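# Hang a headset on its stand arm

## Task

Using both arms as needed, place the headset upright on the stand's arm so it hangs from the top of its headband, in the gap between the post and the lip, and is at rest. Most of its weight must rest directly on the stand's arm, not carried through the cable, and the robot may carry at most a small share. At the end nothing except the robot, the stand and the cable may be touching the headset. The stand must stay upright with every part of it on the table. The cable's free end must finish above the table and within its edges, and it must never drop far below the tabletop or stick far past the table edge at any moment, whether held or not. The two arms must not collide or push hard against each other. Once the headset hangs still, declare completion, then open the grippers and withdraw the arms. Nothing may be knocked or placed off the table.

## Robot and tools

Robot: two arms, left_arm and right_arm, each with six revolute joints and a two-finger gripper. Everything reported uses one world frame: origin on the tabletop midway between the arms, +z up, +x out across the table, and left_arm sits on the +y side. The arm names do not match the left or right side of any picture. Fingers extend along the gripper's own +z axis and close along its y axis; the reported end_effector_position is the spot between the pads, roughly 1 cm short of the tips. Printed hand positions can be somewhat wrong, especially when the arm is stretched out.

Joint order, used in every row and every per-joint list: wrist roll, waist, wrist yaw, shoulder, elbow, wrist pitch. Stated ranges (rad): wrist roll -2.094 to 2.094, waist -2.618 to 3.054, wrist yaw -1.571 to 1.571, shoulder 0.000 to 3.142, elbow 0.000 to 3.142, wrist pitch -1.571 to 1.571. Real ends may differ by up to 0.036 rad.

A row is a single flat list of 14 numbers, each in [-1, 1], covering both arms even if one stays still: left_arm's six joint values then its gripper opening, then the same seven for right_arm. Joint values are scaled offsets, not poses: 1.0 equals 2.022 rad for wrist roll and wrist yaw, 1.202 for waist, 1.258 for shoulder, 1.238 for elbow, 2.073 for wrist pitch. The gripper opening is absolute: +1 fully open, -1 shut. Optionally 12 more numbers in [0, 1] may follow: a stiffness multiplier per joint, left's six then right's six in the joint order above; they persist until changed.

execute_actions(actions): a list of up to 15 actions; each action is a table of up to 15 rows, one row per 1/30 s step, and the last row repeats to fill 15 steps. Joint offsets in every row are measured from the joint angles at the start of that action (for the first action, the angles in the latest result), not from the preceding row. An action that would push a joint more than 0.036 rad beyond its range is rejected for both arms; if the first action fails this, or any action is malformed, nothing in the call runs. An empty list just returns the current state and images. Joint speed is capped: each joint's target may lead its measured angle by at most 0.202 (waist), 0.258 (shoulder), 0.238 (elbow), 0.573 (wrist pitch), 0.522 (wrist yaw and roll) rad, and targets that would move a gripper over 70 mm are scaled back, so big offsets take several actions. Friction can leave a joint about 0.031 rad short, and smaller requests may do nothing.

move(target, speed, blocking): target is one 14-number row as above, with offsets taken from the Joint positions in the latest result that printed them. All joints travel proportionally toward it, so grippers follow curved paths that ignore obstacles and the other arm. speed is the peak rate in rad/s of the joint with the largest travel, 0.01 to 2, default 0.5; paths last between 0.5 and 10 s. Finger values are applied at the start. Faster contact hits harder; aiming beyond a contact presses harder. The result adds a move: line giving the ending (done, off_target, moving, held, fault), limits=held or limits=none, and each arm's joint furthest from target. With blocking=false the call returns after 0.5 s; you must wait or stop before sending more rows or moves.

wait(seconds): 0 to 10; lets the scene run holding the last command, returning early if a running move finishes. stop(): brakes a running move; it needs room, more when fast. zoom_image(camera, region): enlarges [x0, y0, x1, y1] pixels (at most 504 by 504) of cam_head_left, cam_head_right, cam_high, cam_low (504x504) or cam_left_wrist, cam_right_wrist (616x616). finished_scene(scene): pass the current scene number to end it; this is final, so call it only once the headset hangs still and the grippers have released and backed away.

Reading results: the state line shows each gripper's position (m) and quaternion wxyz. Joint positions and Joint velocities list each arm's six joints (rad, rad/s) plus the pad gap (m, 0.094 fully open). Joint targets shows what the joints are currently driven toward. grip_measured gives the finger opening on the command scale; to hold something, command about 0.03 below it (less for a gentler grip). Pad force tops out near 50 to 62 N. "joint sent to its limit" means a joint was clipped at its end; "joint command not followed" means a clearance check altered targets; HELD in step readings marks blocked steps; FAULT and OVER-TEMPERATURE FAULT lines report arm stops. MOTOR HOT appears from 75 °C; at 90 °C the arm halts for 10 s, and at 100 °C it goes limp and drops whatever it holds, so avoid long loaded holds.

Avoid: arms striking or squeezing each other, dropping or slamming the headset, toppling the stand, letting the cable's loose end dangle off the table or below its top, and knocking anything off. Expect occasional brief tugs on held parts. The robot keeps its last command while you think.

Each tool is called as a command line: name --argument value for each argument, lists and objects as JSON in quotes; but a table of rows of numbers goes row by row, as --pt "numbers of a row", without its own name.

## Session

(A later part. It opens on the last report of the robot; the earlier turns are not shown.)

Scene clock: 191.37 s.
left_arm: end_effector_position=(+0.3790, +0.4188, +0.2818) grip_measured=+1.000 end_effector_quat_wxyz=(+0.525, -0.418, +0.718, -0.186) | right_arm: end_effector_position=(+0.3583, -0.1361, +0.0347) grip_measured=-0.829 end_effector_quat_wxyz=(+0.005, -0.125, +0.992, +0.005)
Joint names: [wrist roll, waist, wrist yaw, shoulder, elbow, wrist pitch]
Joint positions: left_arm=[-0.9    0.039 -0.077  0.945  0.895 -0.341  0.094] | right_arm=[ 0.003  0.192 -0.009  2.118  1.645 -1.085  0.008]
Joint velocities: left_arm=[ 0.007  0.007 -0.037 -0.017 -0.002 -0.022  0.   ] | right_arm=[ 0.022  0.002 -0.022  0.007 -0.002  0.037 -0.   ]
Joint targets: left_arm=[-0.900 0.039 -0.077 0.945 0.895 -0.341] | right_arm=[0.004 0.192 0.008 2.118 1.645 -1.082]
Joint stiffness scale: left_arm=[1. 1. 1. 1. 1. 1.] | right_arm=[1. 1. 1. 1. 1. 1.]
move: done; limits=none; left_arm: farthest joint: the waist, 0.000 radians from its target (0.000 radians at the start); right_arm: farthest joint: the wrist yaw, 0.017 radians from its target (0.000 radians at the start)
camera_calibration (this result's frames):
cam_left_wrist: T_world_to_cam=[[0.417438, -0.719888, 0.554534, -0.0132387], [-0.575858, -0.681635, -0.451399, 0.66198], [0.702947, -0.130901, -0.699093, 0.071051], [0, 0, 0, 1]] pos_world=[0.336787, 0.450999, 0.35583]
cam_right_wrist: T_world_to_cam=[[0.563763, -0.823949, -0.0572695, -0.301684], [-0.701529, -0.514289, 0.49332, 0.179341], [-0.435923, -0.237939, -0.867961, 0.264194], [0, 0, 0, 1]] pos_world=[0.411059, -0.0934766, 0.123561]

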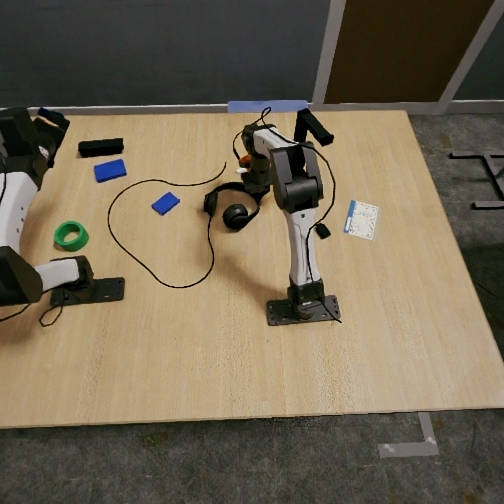

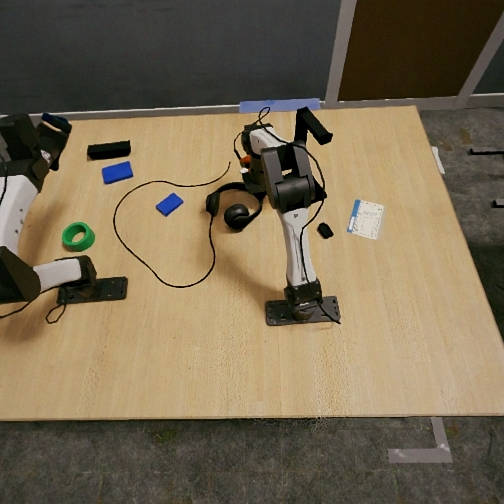

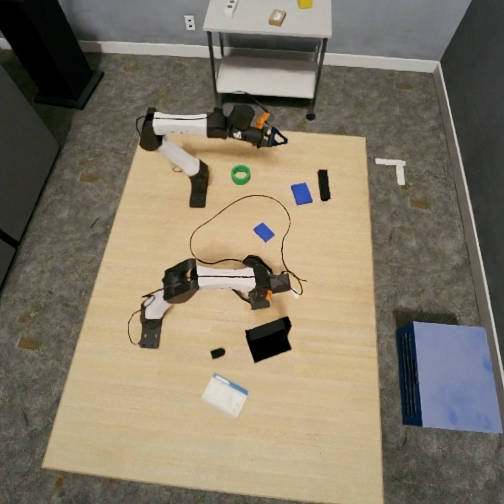

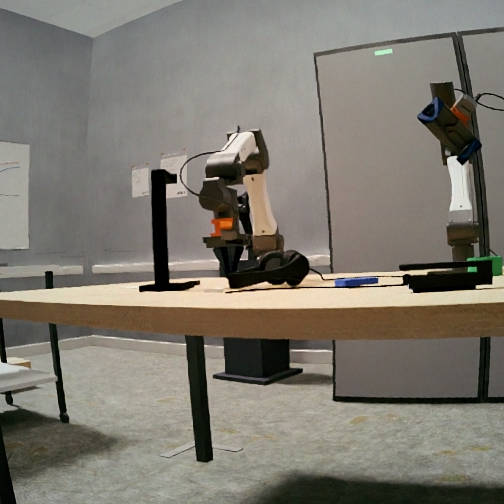

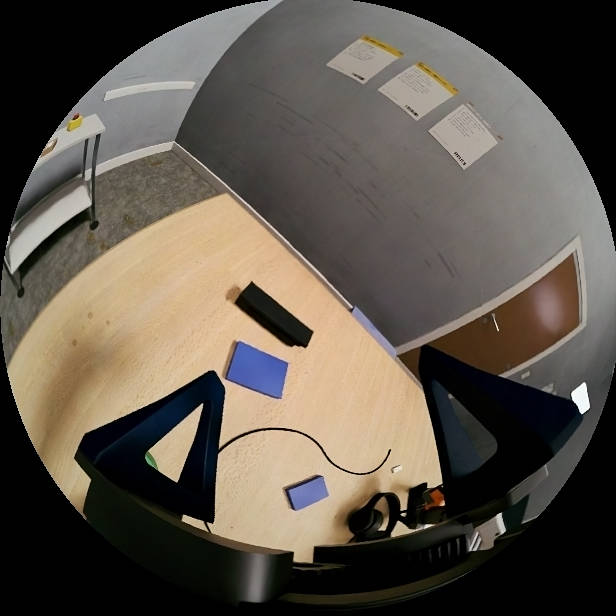

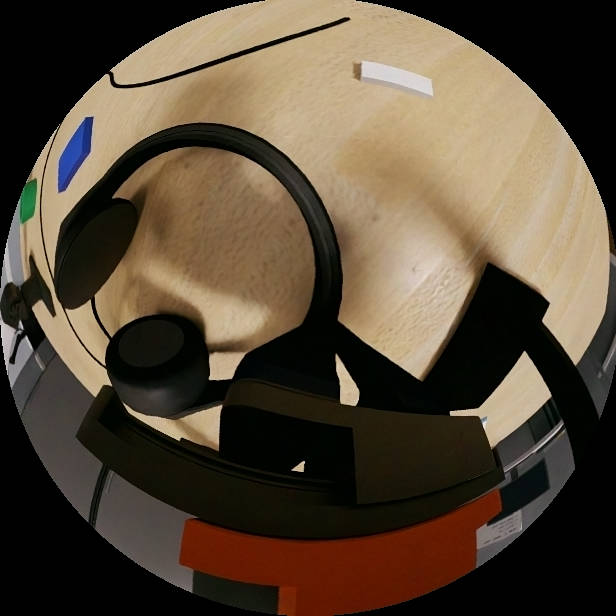

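move --target '[0,0,0,0,0,0,1,0,0,0,-0.3,0,-0.1,-0.9]' --speed 0.4

move --target '[0,0,0,0,0,0,1,-0.4,0.05,0,-0.64,-0.79,0.8,-0.9]' --speed 0.6

Scene clock: 206.10 s.
left_arm: end_effector_position=(+0.3790, +0.4188, +0.2818) grip_measured=+1.000 end_effector_quat_wxyz=(+0.525, -0.418, +0.718, -0.186) | right_arm: end_effector_position=(+0.3169, -0.1493, +0.1634) grip_measured=-0.840 end_effector_quat_wxyz=(+0.089, -0.124, +0.988, +0.009)
Joint names: [wrist roll, waist, wrist yaw, shoulder, elbow, wrist pitch]
Joint positions: left_arm=[-0.9    0.039 -0.077  0.945  0.895 -0.341  0.094] | right_arm=[ 0.003  0.192  0.005  1.756  1.645 -1.281  0.008]
Joint velocities: left_arm=[-0.051 -0.007 -0.066  0.002  0.007  0.022  0.   ] | right_arm=[-0.007 -0.002  0.095  0.012  0.002 -0.007  0.002]
Joint targets: left_arm=[-0.900 0.039 -0.077 0.945 0.895 -0.341] | right_arm=[0.003 0.192 -0.010 1.741 1.645 -1.292]
Joint stiffness scale: left_arm=[1. 1. 1. 1. 1. 1.] | right_arm=[1. 1. 1. 1. 1. 1.]
move: done; limits=none; left_arm: farthest joint: the waist, 0.000 radians from its target (0.000 radians at the start); right_arm: farthest joint: the shoulder, 0.015 radians from its target (0.378 radians at the start)
camera_calibration (this result's frames):
cam_left_wrist: T_world_to_cam=[[0.417438, -0.719888, 0.554534, -0.0132387], [-0.575858, -0.681635, -0.451399, 0.66198], [0.702947, -0.130901, -0.699093, 0.071051], [0, 0, 0, 1]] pos_world=[0.336787, 0.450999, 0.35583]
cam_right_wrist: T_world_to_cam=[[0.56632, -0.824086, 0.0128284, -0.29412], [-0.772369, -0.525219, 0.357199, 0.123037], [-0.287625, -0.212197, -0.93394, 0.322367], [0, 0, 0, 1]] pos_world=[0.354317, -0.109353, 0.260896]

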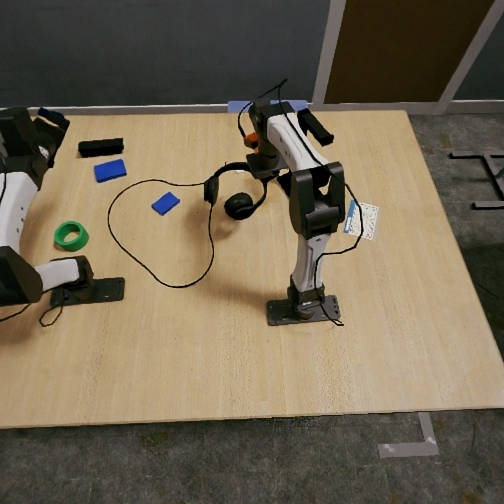

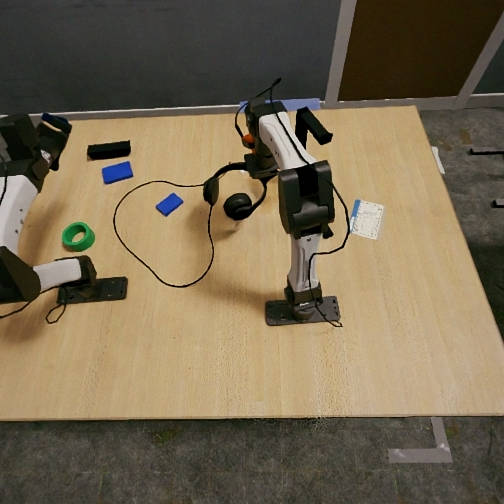

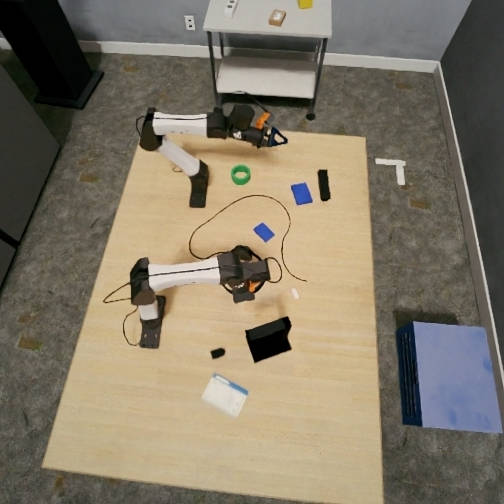

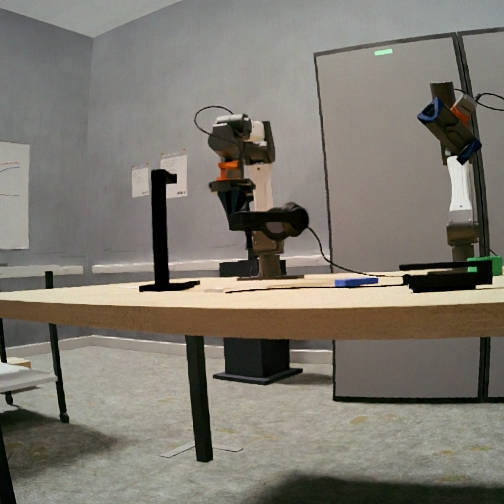

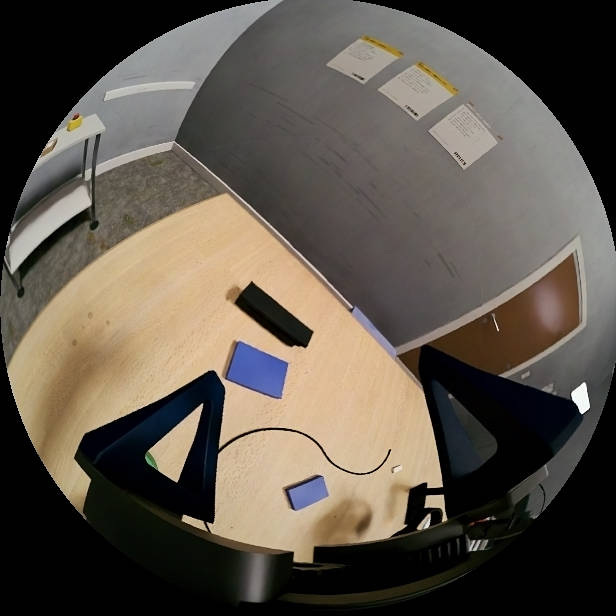

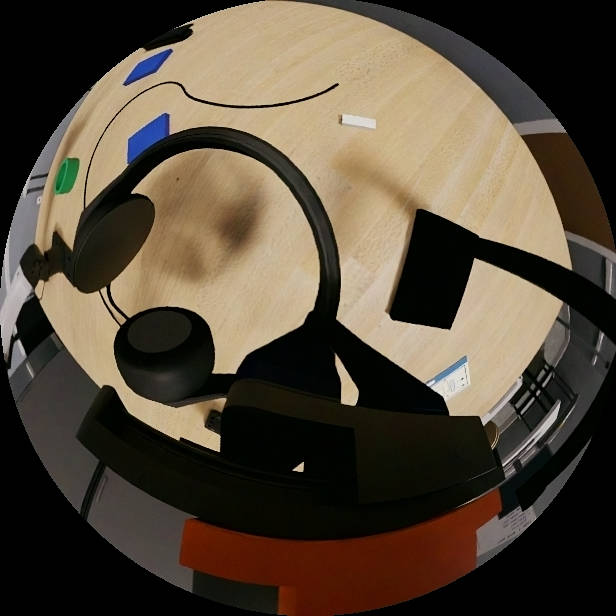

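Scene clock: 209.60 s.
left_arm: end_effector_position=(+0.3790, +0.4188, +0.2818) grip_measured=+1.000 end_effector_quat_wxyz=(+0.525, -0.418, +0.718, -0.186) | right_arm: end_effector_position=(+0.3193, -0.1321, +0.3191) grip_measured=-0.840 end_effector_quat_wxyz=(+0.686, -0.366, +0.602, -0.181)
Joint names: [wrist roll, waist, wrist yaw, shoulder, elbow, wrist pitch]
Joint positions: left_arm=[-0.9    0.039 -0.077  0.945  0.895 -0.341  0.094] | right_arm=[-0.805  0.239  0.011  0.974  0.676  0.305  0.008]
Joint velocities: left_arm=[ 0.022 -0.007 -0.007  0.007  0.002 -0.081  0.   ] | right_arm=[-0.037 -0.012 -0.051  0.002 -0.002 -0.022 -0.   ]
Joint targets: left_arm=[-0.900 0.039 -0.077 0.945 0.895 -0.341] | right_arm=[-0.806 0.252 0.005 0.951 0.667 0.377]
Joint stiffness scale: left_arm=[1. 1. 1. 1. 1. 1.] | right_arm=[1. 1. 1. 1. 1. 1.]
move: off_target (right_arm); limits=none; left_arm: farthest joint: the waist, 0.000 radians from its target (0.000 radians at the start); right_arm: farthest joint: the wrist pitch, 0.072 radians from its target (1.659 radians at the start)
camera_calibration (this result's frames):
cam_left_wrist: T_world_to_cam=[[0.417438, -0.719888, 0.554534, -0.0132387], [-0.575858, -0.681635, -0.451399, 0.66198], [0.702947, -0.130901, -0.699093, 0.071051], [0, 0, 0, 1]] pos_world=[0.336787, 0.450999, 0.35583]
cam_right_wrist: T_world_to_cam=[[0.158635, -0.374659, 0.913491, -0.38117], [-0.255731, -0.909225, -0.328499, 0.0814399], [0.953644, -0.181496, -0.240047, -0.141585], [0, 0, 0, 1]] pos_world=[0.216315, -0.0944585, 0.340961]

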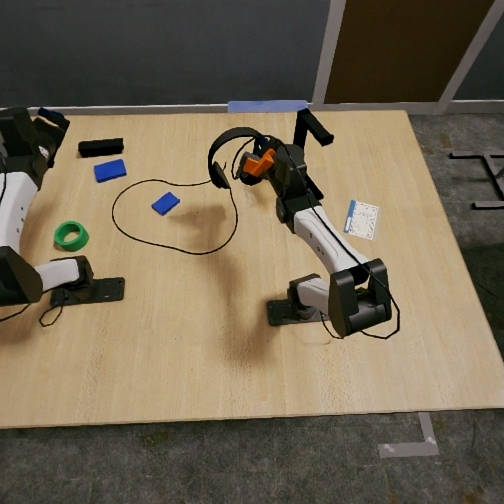

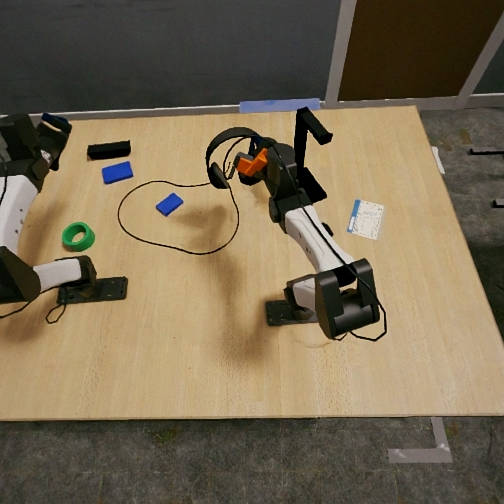

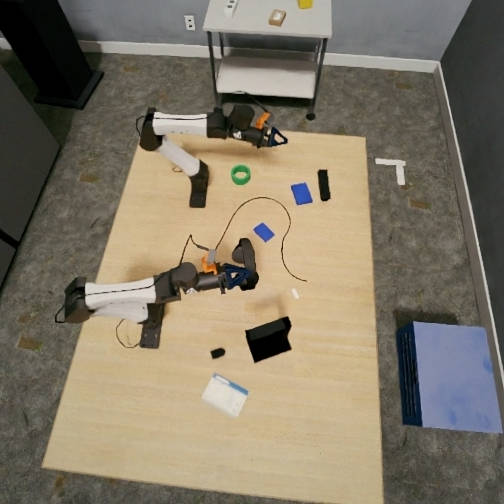

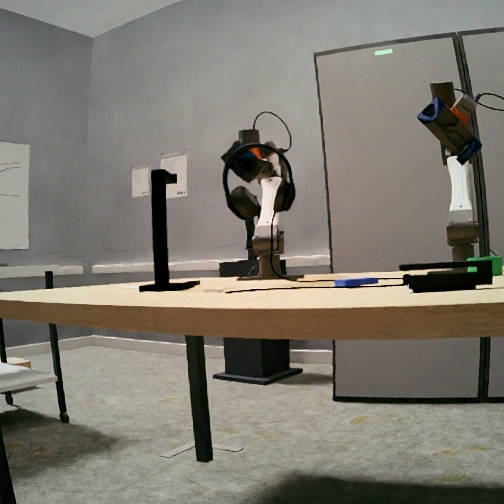

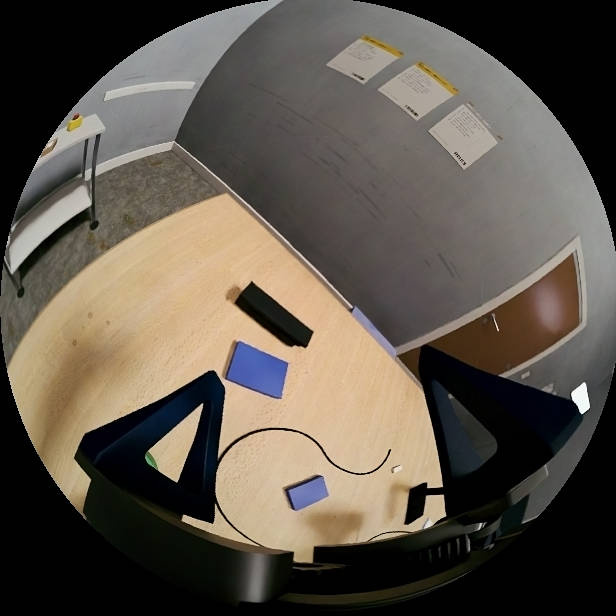

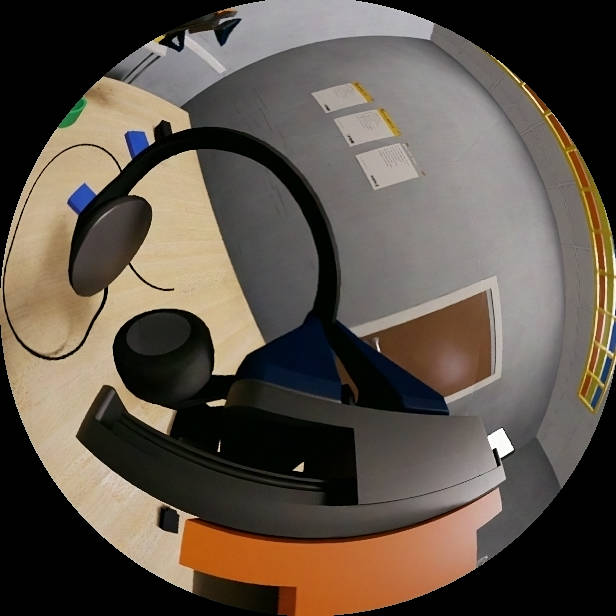

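move --target '[0,0,0,0,0,0,1,0.07,-0.967,-0.675,-0.01,0,0.034,-0.9]' --speed 0.5

Scene clock: 217.97 s.
left_arm: end_effector_position=(+0.3790, +0.4188, +0.2818) grip_measured=+1.000 end_effector_quat_wxyz=(+0.525, -0.418, +0.718, -0.186) | right_arm: end_effector_position=(+0.2472, -0.3055, +0.3225) grip_measured=-0.840 end_effector_quat_wxyz=(+0.706, -0.404, +0.576, -0.082)
Joint names: [wrist roll, waist, wrist yaw, shoulder, elbow, wrist pitch]
Joint positions: left_arm=[-0.9    0.039 -0.077  0.945  0.895 -0.341  0.094] | right_arm=[-0.683 -0.911 -1.347  0.974  0.676  0.344  0.008]
Joint velocities: left_arm=[ 0.051 -0.002 -0.051  0.007  0.007 -0.022  0.   ] | right_arm=[-0.007 -0.007  0.066  0.007 -0.012  0.037 -0.001]
Joint targets: left_arm=[-0.900 0.039 -0.077 0.945 0.895 -0.341] | right_arm=[-0.663 -0.924 -1.353 0.961 0.676 0.376]
Joint stiffness scale: left_arm=[1. 1. 1. 1. 1. 1.] | right_arm=[1. 1. 1. 1. 1. 1.]
move: off_target (right_arm); limits=none; left_arm: farthest joint: the waist, 0.000 radians from its target (0.000 radians at the start); right_arm: farthest joint: the wrist pitch, 0.032 radians from its target (0.070 radians at the start)
camera_calibration (this result's frames):
cam_left_wrist: T_world_to_cam=[[0.417438, -0.719888, 0.554534, -0.0132387], [-0.575858, -0.681635, -0.451399, 0.66198], [0.702947, -0.130901, -0.699093, 0.071051], [0, 0, 0, 1]] pos_world=[0.336787, 0.450999, 0.35583]
cam_right_wrist: T_world_to_cam=[[0.263802, -0.395126, 0.879934, -0.459141], [-0.0732741, -0.917822, -0.390172, -0.121392], [0.96179, 0.0384517, -0.271075, -0.0282824], [0, 0, 0, 1]] pos_world=[0.139429, -0.291747, 0.348984]

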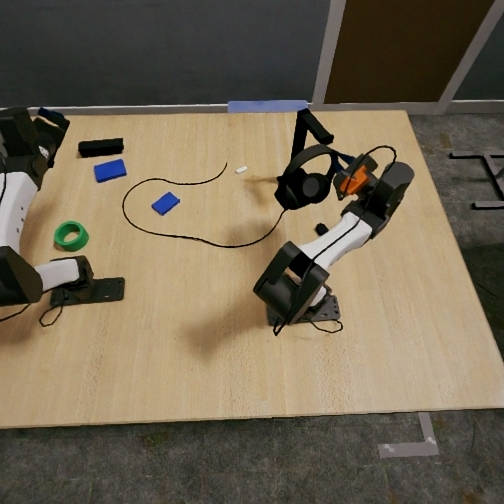

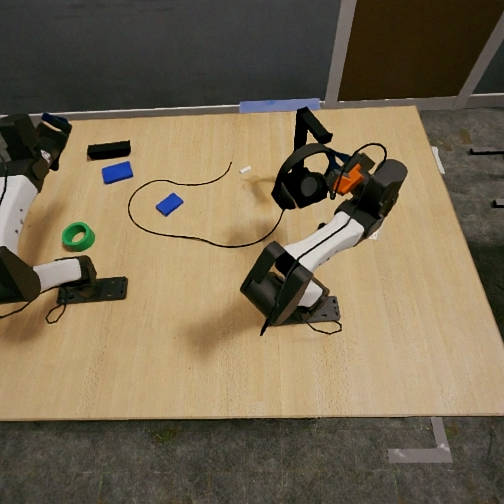

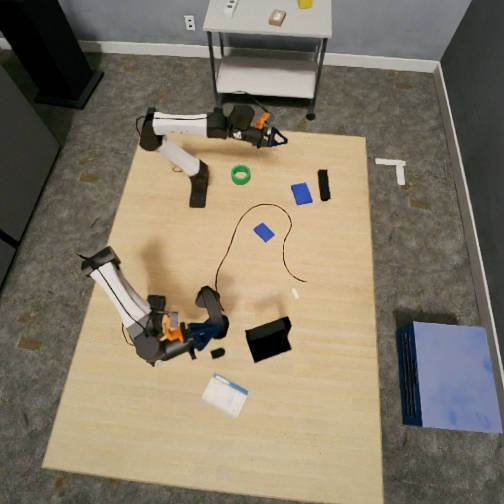

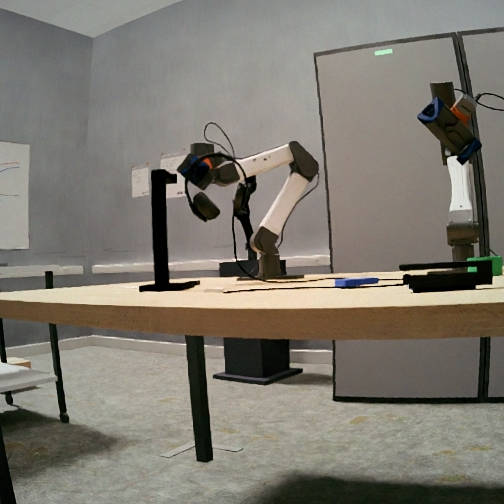

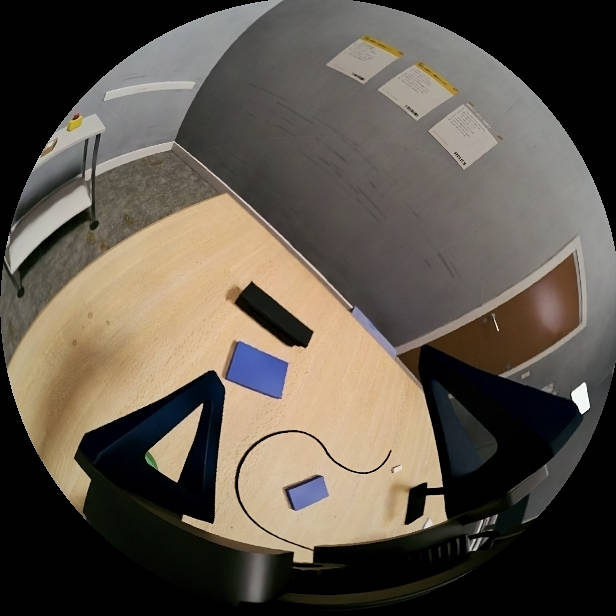

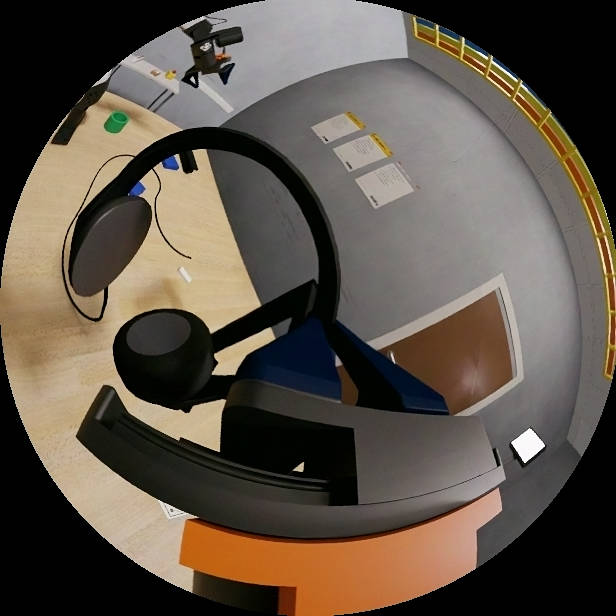

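move --target '[0,0,0,0,0,0,1,0,-0.02,0,0.475,0.35,0.09,-0.9]' --speed 0.4

Scene clock: 226.10 s.
left_arm: end_effector_position=(+0.3790, +0.4188, +0.2818) grip_measured=+1.000 end_effector_quat_wxyz=(+0.525, -0.418, +0.718, -0.186) | right_arm: end_effector_position=(+0.3382, -0.4153, +0.3129) grip_measured=-0.840 end_effector_quat_wxyz=(+0.704, -0.391, +0.590, -0.070)
Joint names: [wrist roll, waist, wrist yaw, shoulder, elbow, wrist pitch]
Joint positions: left_arm=[-0.9    0.039 -0.077  0.945  0.895 -0.341  0.094] | right_arm=[-0.685 -0.921 -1.346  1.571  1.072  0.498  0.008]
Joint velocities: left_arm=[-0.095  0.007 -0.022 -0.002  0.012  0.007  0.   ] | right_arm=[-0.051 -0.012 -0.007  0.002 -0.007  0.007 -0.001]
Joint targets: left_arm=[-0.900 0.039 -0.077 0.945 0.895 -0.341] | right_arm=[-0.683 -0.935 -1.347 1.572 1.109 0.531]
Joint stiffness scale: left_arm=[1. 1. 1. 1. 1. 1.] | right_arm=[1. 1. 1. 1. 1. 1.]
move: off_target (right_arm); limits=none; left_arm: farthest joint: the waist, 0.000 radians from its target (0.000 radians at the start); right_arm: farthest joint: the elbow, 0.037 radians from its target (0.433 radians at the start)
camera_calibration (this result's frames):
cam_left_wrist: T_world_to_cam=[[0.417438, -0.719888, 0.554534, -0.0132387], [-0.575858, -0.681635, -0.451399, 0.66198], [0.702947, -0.130901, -0.699093, 0.071051], [0, 0, 0, 1]] pos_world=[0.336787, 0.450999, 0.35583]
cam_right_wrist: T_world_to_cam=[[0.284676, -0.427062, 0.858241, -0.531655], [-0.0955994, -0.903469, -0.417857, -0.197045], [0.953845, 0.0369064, -0.298022, -0.10372], [0, 0, 0, 1]] pos_world=[0.231444, -0.401245, 0.343041]

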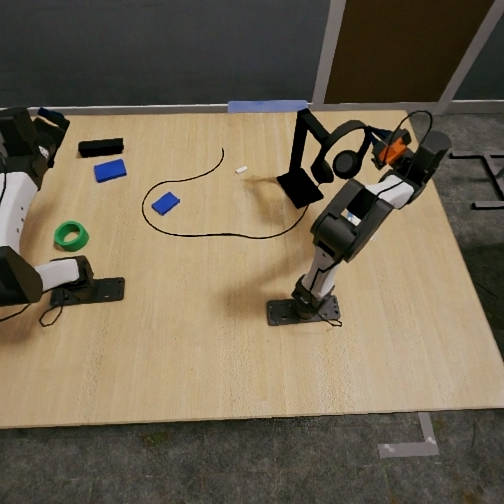

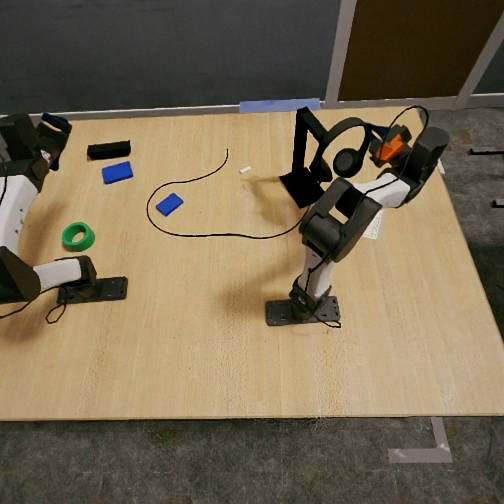

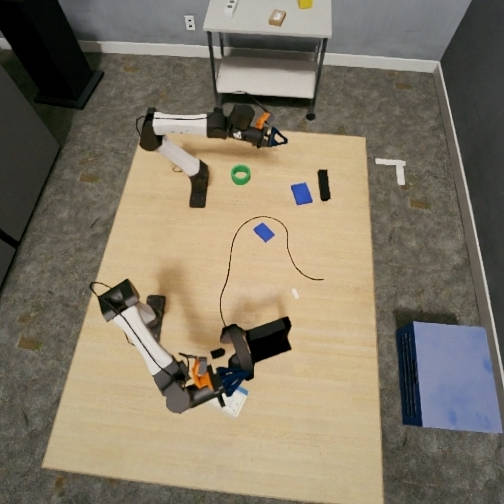

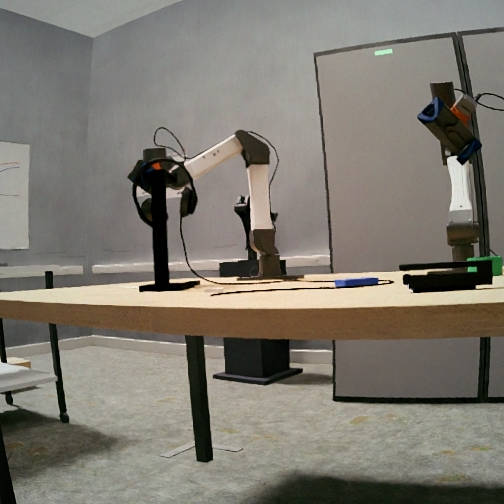

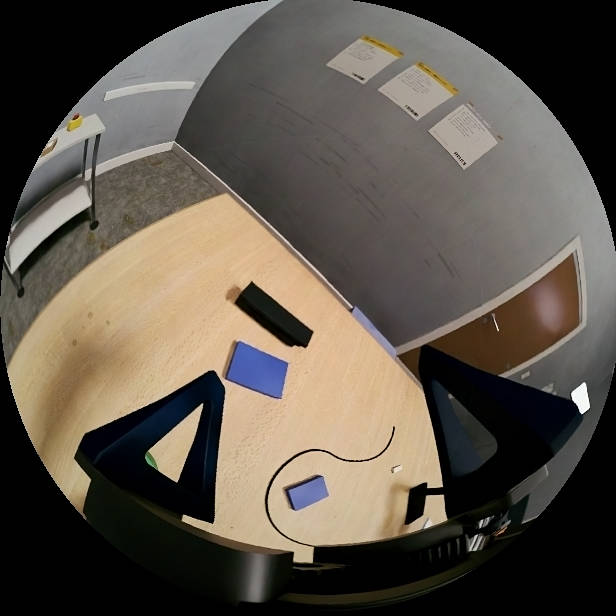

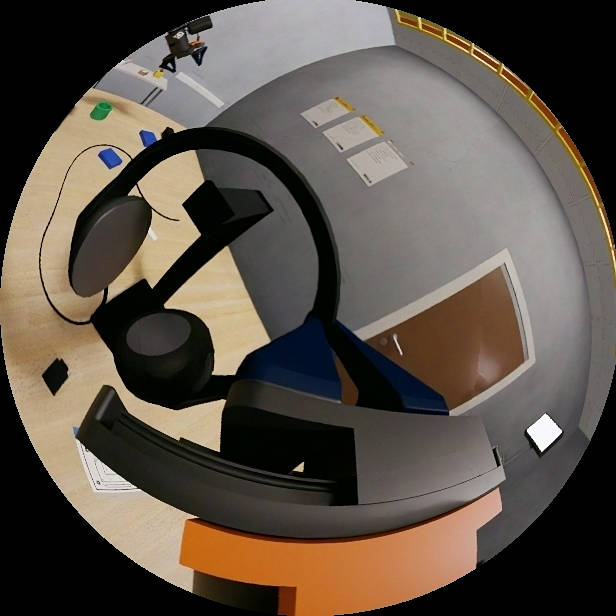

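move --target '[0,0,0,0,0,0,1,0,0.265,0.155,0.01,0.03,0.025,-0.9]' --speed 0.2

Scene clock: 242.67 s.
left_arm: end_effector_position=(+0.3790, +0.4188, +0.2818) grip_measured=+1.000 end_effector_quat_wxyz=(+0.525, -0.418, +0.718, -0.186) | right_arm: end_effector_position=(+0.4072, -0.3372, +0.3103) grip_measured=-0.840 end_effector_quat_wxyz=(+0.703, -0.391, +0.589, -0.070)
Joint names: [wrist roll, waist, wrist yaw, shoulder, elbow, wrist pitch]
Joint positions: left_arm=[-0.9    0.039 -0.077  0.945  0.895 -0.341  0.094] | right_arm=[-0.687 -0.613 -1.039  1.581  1.072  0.507  0.008]
Joint velocities: left_arm=[ 0.007 -0.002 -0.051  0.002 -0.002  0.007  0.   ] | right_arm=[-0.022 -0.017  0.007  0.002 -0.012  0.051  0.001]
Joint targets: left_arm=[-0.900 0.039 -0.077 0.945 0.895 -0.341] | right_arm=[-0.685 -0.603 -1.032 1.584 1.109 0.550]
Joint stiffness scale: left_arm=[1. 1. 1. 1. 1. 1.] | right_arm=[1. 1. 1. 1. 1. 1.]
move: off_target (right_arm); limits=none; left_arm: farthest joint: the waist, 0.000 radians from its target (0.000 radians at the start); right_arm: farthest joint: the wrist pitch, 0.043 radians from its target (0.051 radians at the start)
camera_calibration (this result's frames):
cam_left_wrist: T_world_to_cam=[[0.417438, -0.719888, 0.554534, -0.0132387], [-0.575858, -0.681635, -0.451399, 0.66198], [0.702947, -0.130901, -0.699093, 0.071051], [0, 0, 0, 1]] pos_world=[0.336787, 0.450999, 0.35583]
cam_right_wrist: T_world_to_cam=[[0.285324, -0.425699, 0.858703, -0.515633], [-0.094642, -0.904081, -0.416749, -0.121976], [0.953747, 0.0376392, -0.298245, -0.172803], [0, 0, 0, 1]] pos_world=[0.300389, -0.323277, 0.340404]

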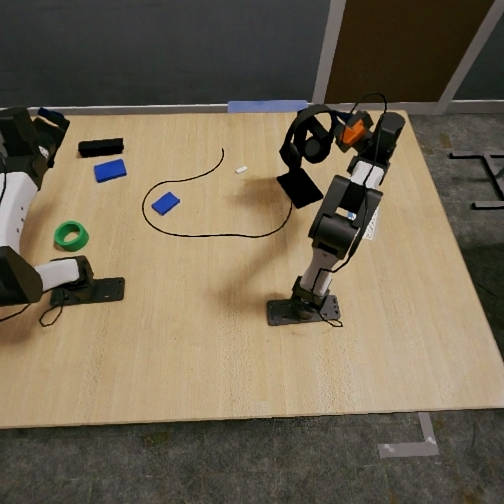

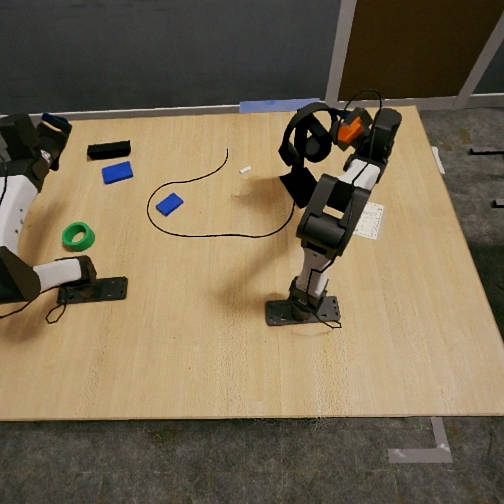

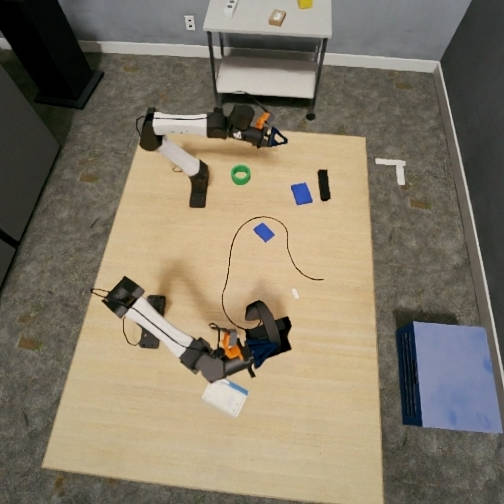

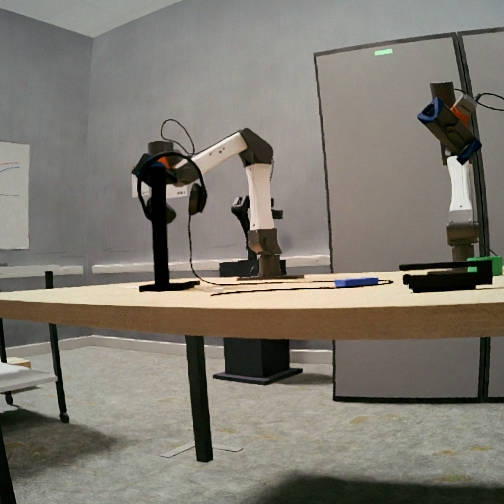

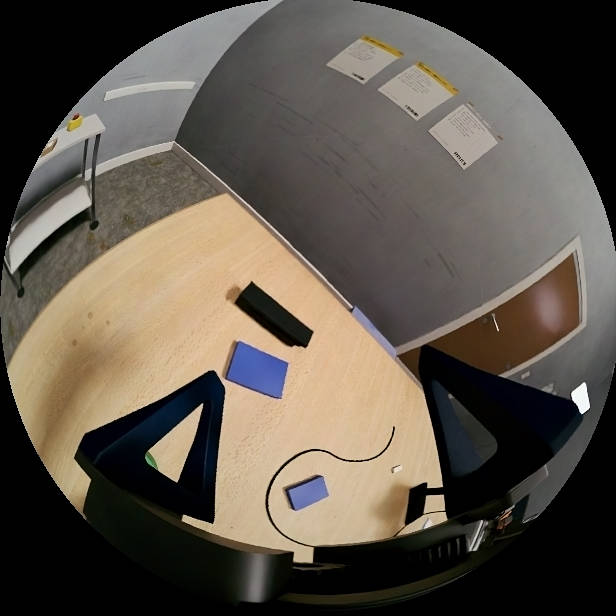

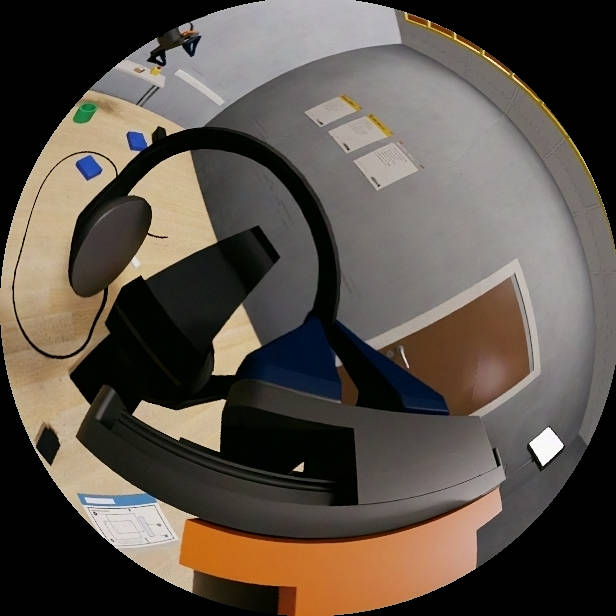

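move --target '[0,0,0,0,0,0,1,0,0,0,0.08,0.075,0.045,-0.9]' --speed 0.1

Scene clock: 252.80 s.
left_arm: end_effector_position=(+0.3790, +0.4188, +0.2818) grip_measured=+1.000 end_effector_quat_wxyz=(+0.525, -0.418, +0.718, -0.186) | right_arm: end_effector_position=(+0.4267, -0.3493, +0.2995) grip_measured=-0.840 end_effector_quat_wxyz=(+0.704, -0.393, +0.587, -0.074)
Joint names: [wrist roll, waist, wrist yaw, shoulder, elbow, wrist pitch]
Joint positions: left_arm=[-0.9    0.039 -0.077  0.945  0.895 -0.341  0.094] | right_arm=[-0.69  -0.613 -1.039  1.68   1.128  0.557  0.008]
Joint velocities: left_arm=[ 0.081  0.007  0.007  0.012 -0.017  0.051  0.   ] | right_arm=[-0.051 -0.002 -0.022 -0.012 -0.002  0.007  0.   ]
Joint targets: left_arm=[-0.900 0.039 -0.077 0.945 0.895 -0.341] | right_arm=[-0.687 -0.613 -1.039 1.682 1.165 0.601]
Joint stiffness scale: left_arm=[1. 1. 1. 1. 1. 1.] | right_arm=[1. 1. 1. 1. 1. 1.]
move: off_target (right_arm); limits=none; left_arm: farthest joint: the waist, 0.000 radians from its target (0.000 radians at the start); right_arm: farthest joint: the wrist pitch, 0.043 radians from its target (0.093 radians at the start)
camera_calibration (this result's frames):
cam_left_wrist: T_world_to_cam=[[0.417438, -0.719888, 0.554534, -0.0132387], [-0.575858, -0.681635, -0.451399, 0.66198], [0.702947, -0.130901, -0.699093, 0.071051], [0, 0, 0, 1]] pos_world=[0.336787, 0.450999, 0.35583]
cam_right_wrist: T_world_to_cam=[[0.279209, -0.420963, 0.863037, -0.514144], [-0.0921229, -0.906378, -0.412301, -0.138765], [0.955801, 0.0356127, -0.291849, -0.197716], [0, 0, 0, 1]] pos_world=[0.319747, -0.335169, 0.328809]

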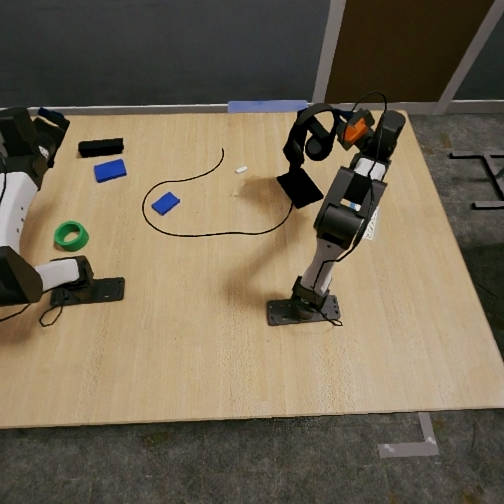

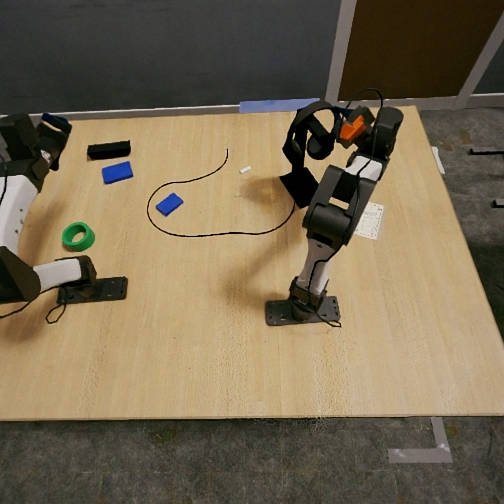

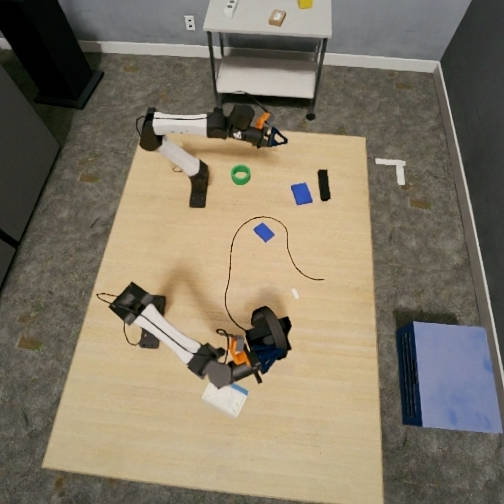

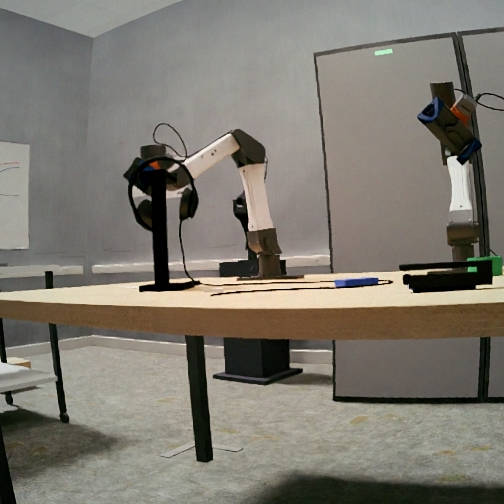

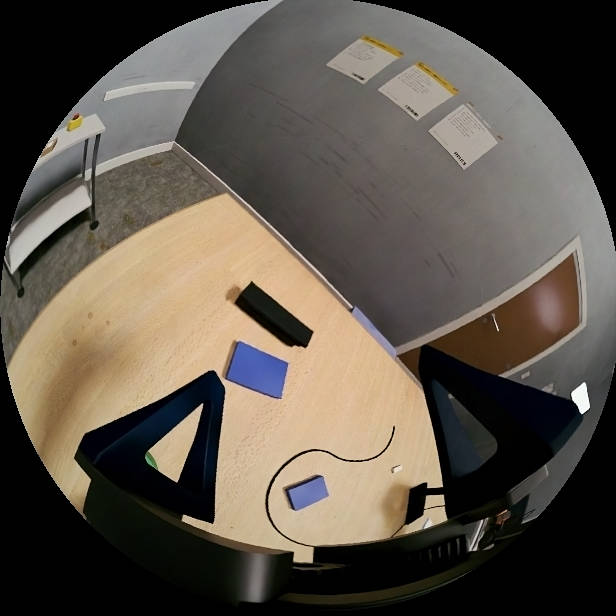

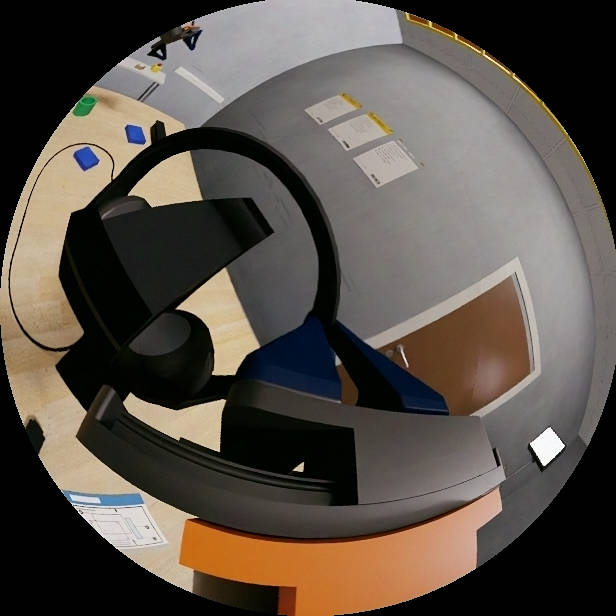

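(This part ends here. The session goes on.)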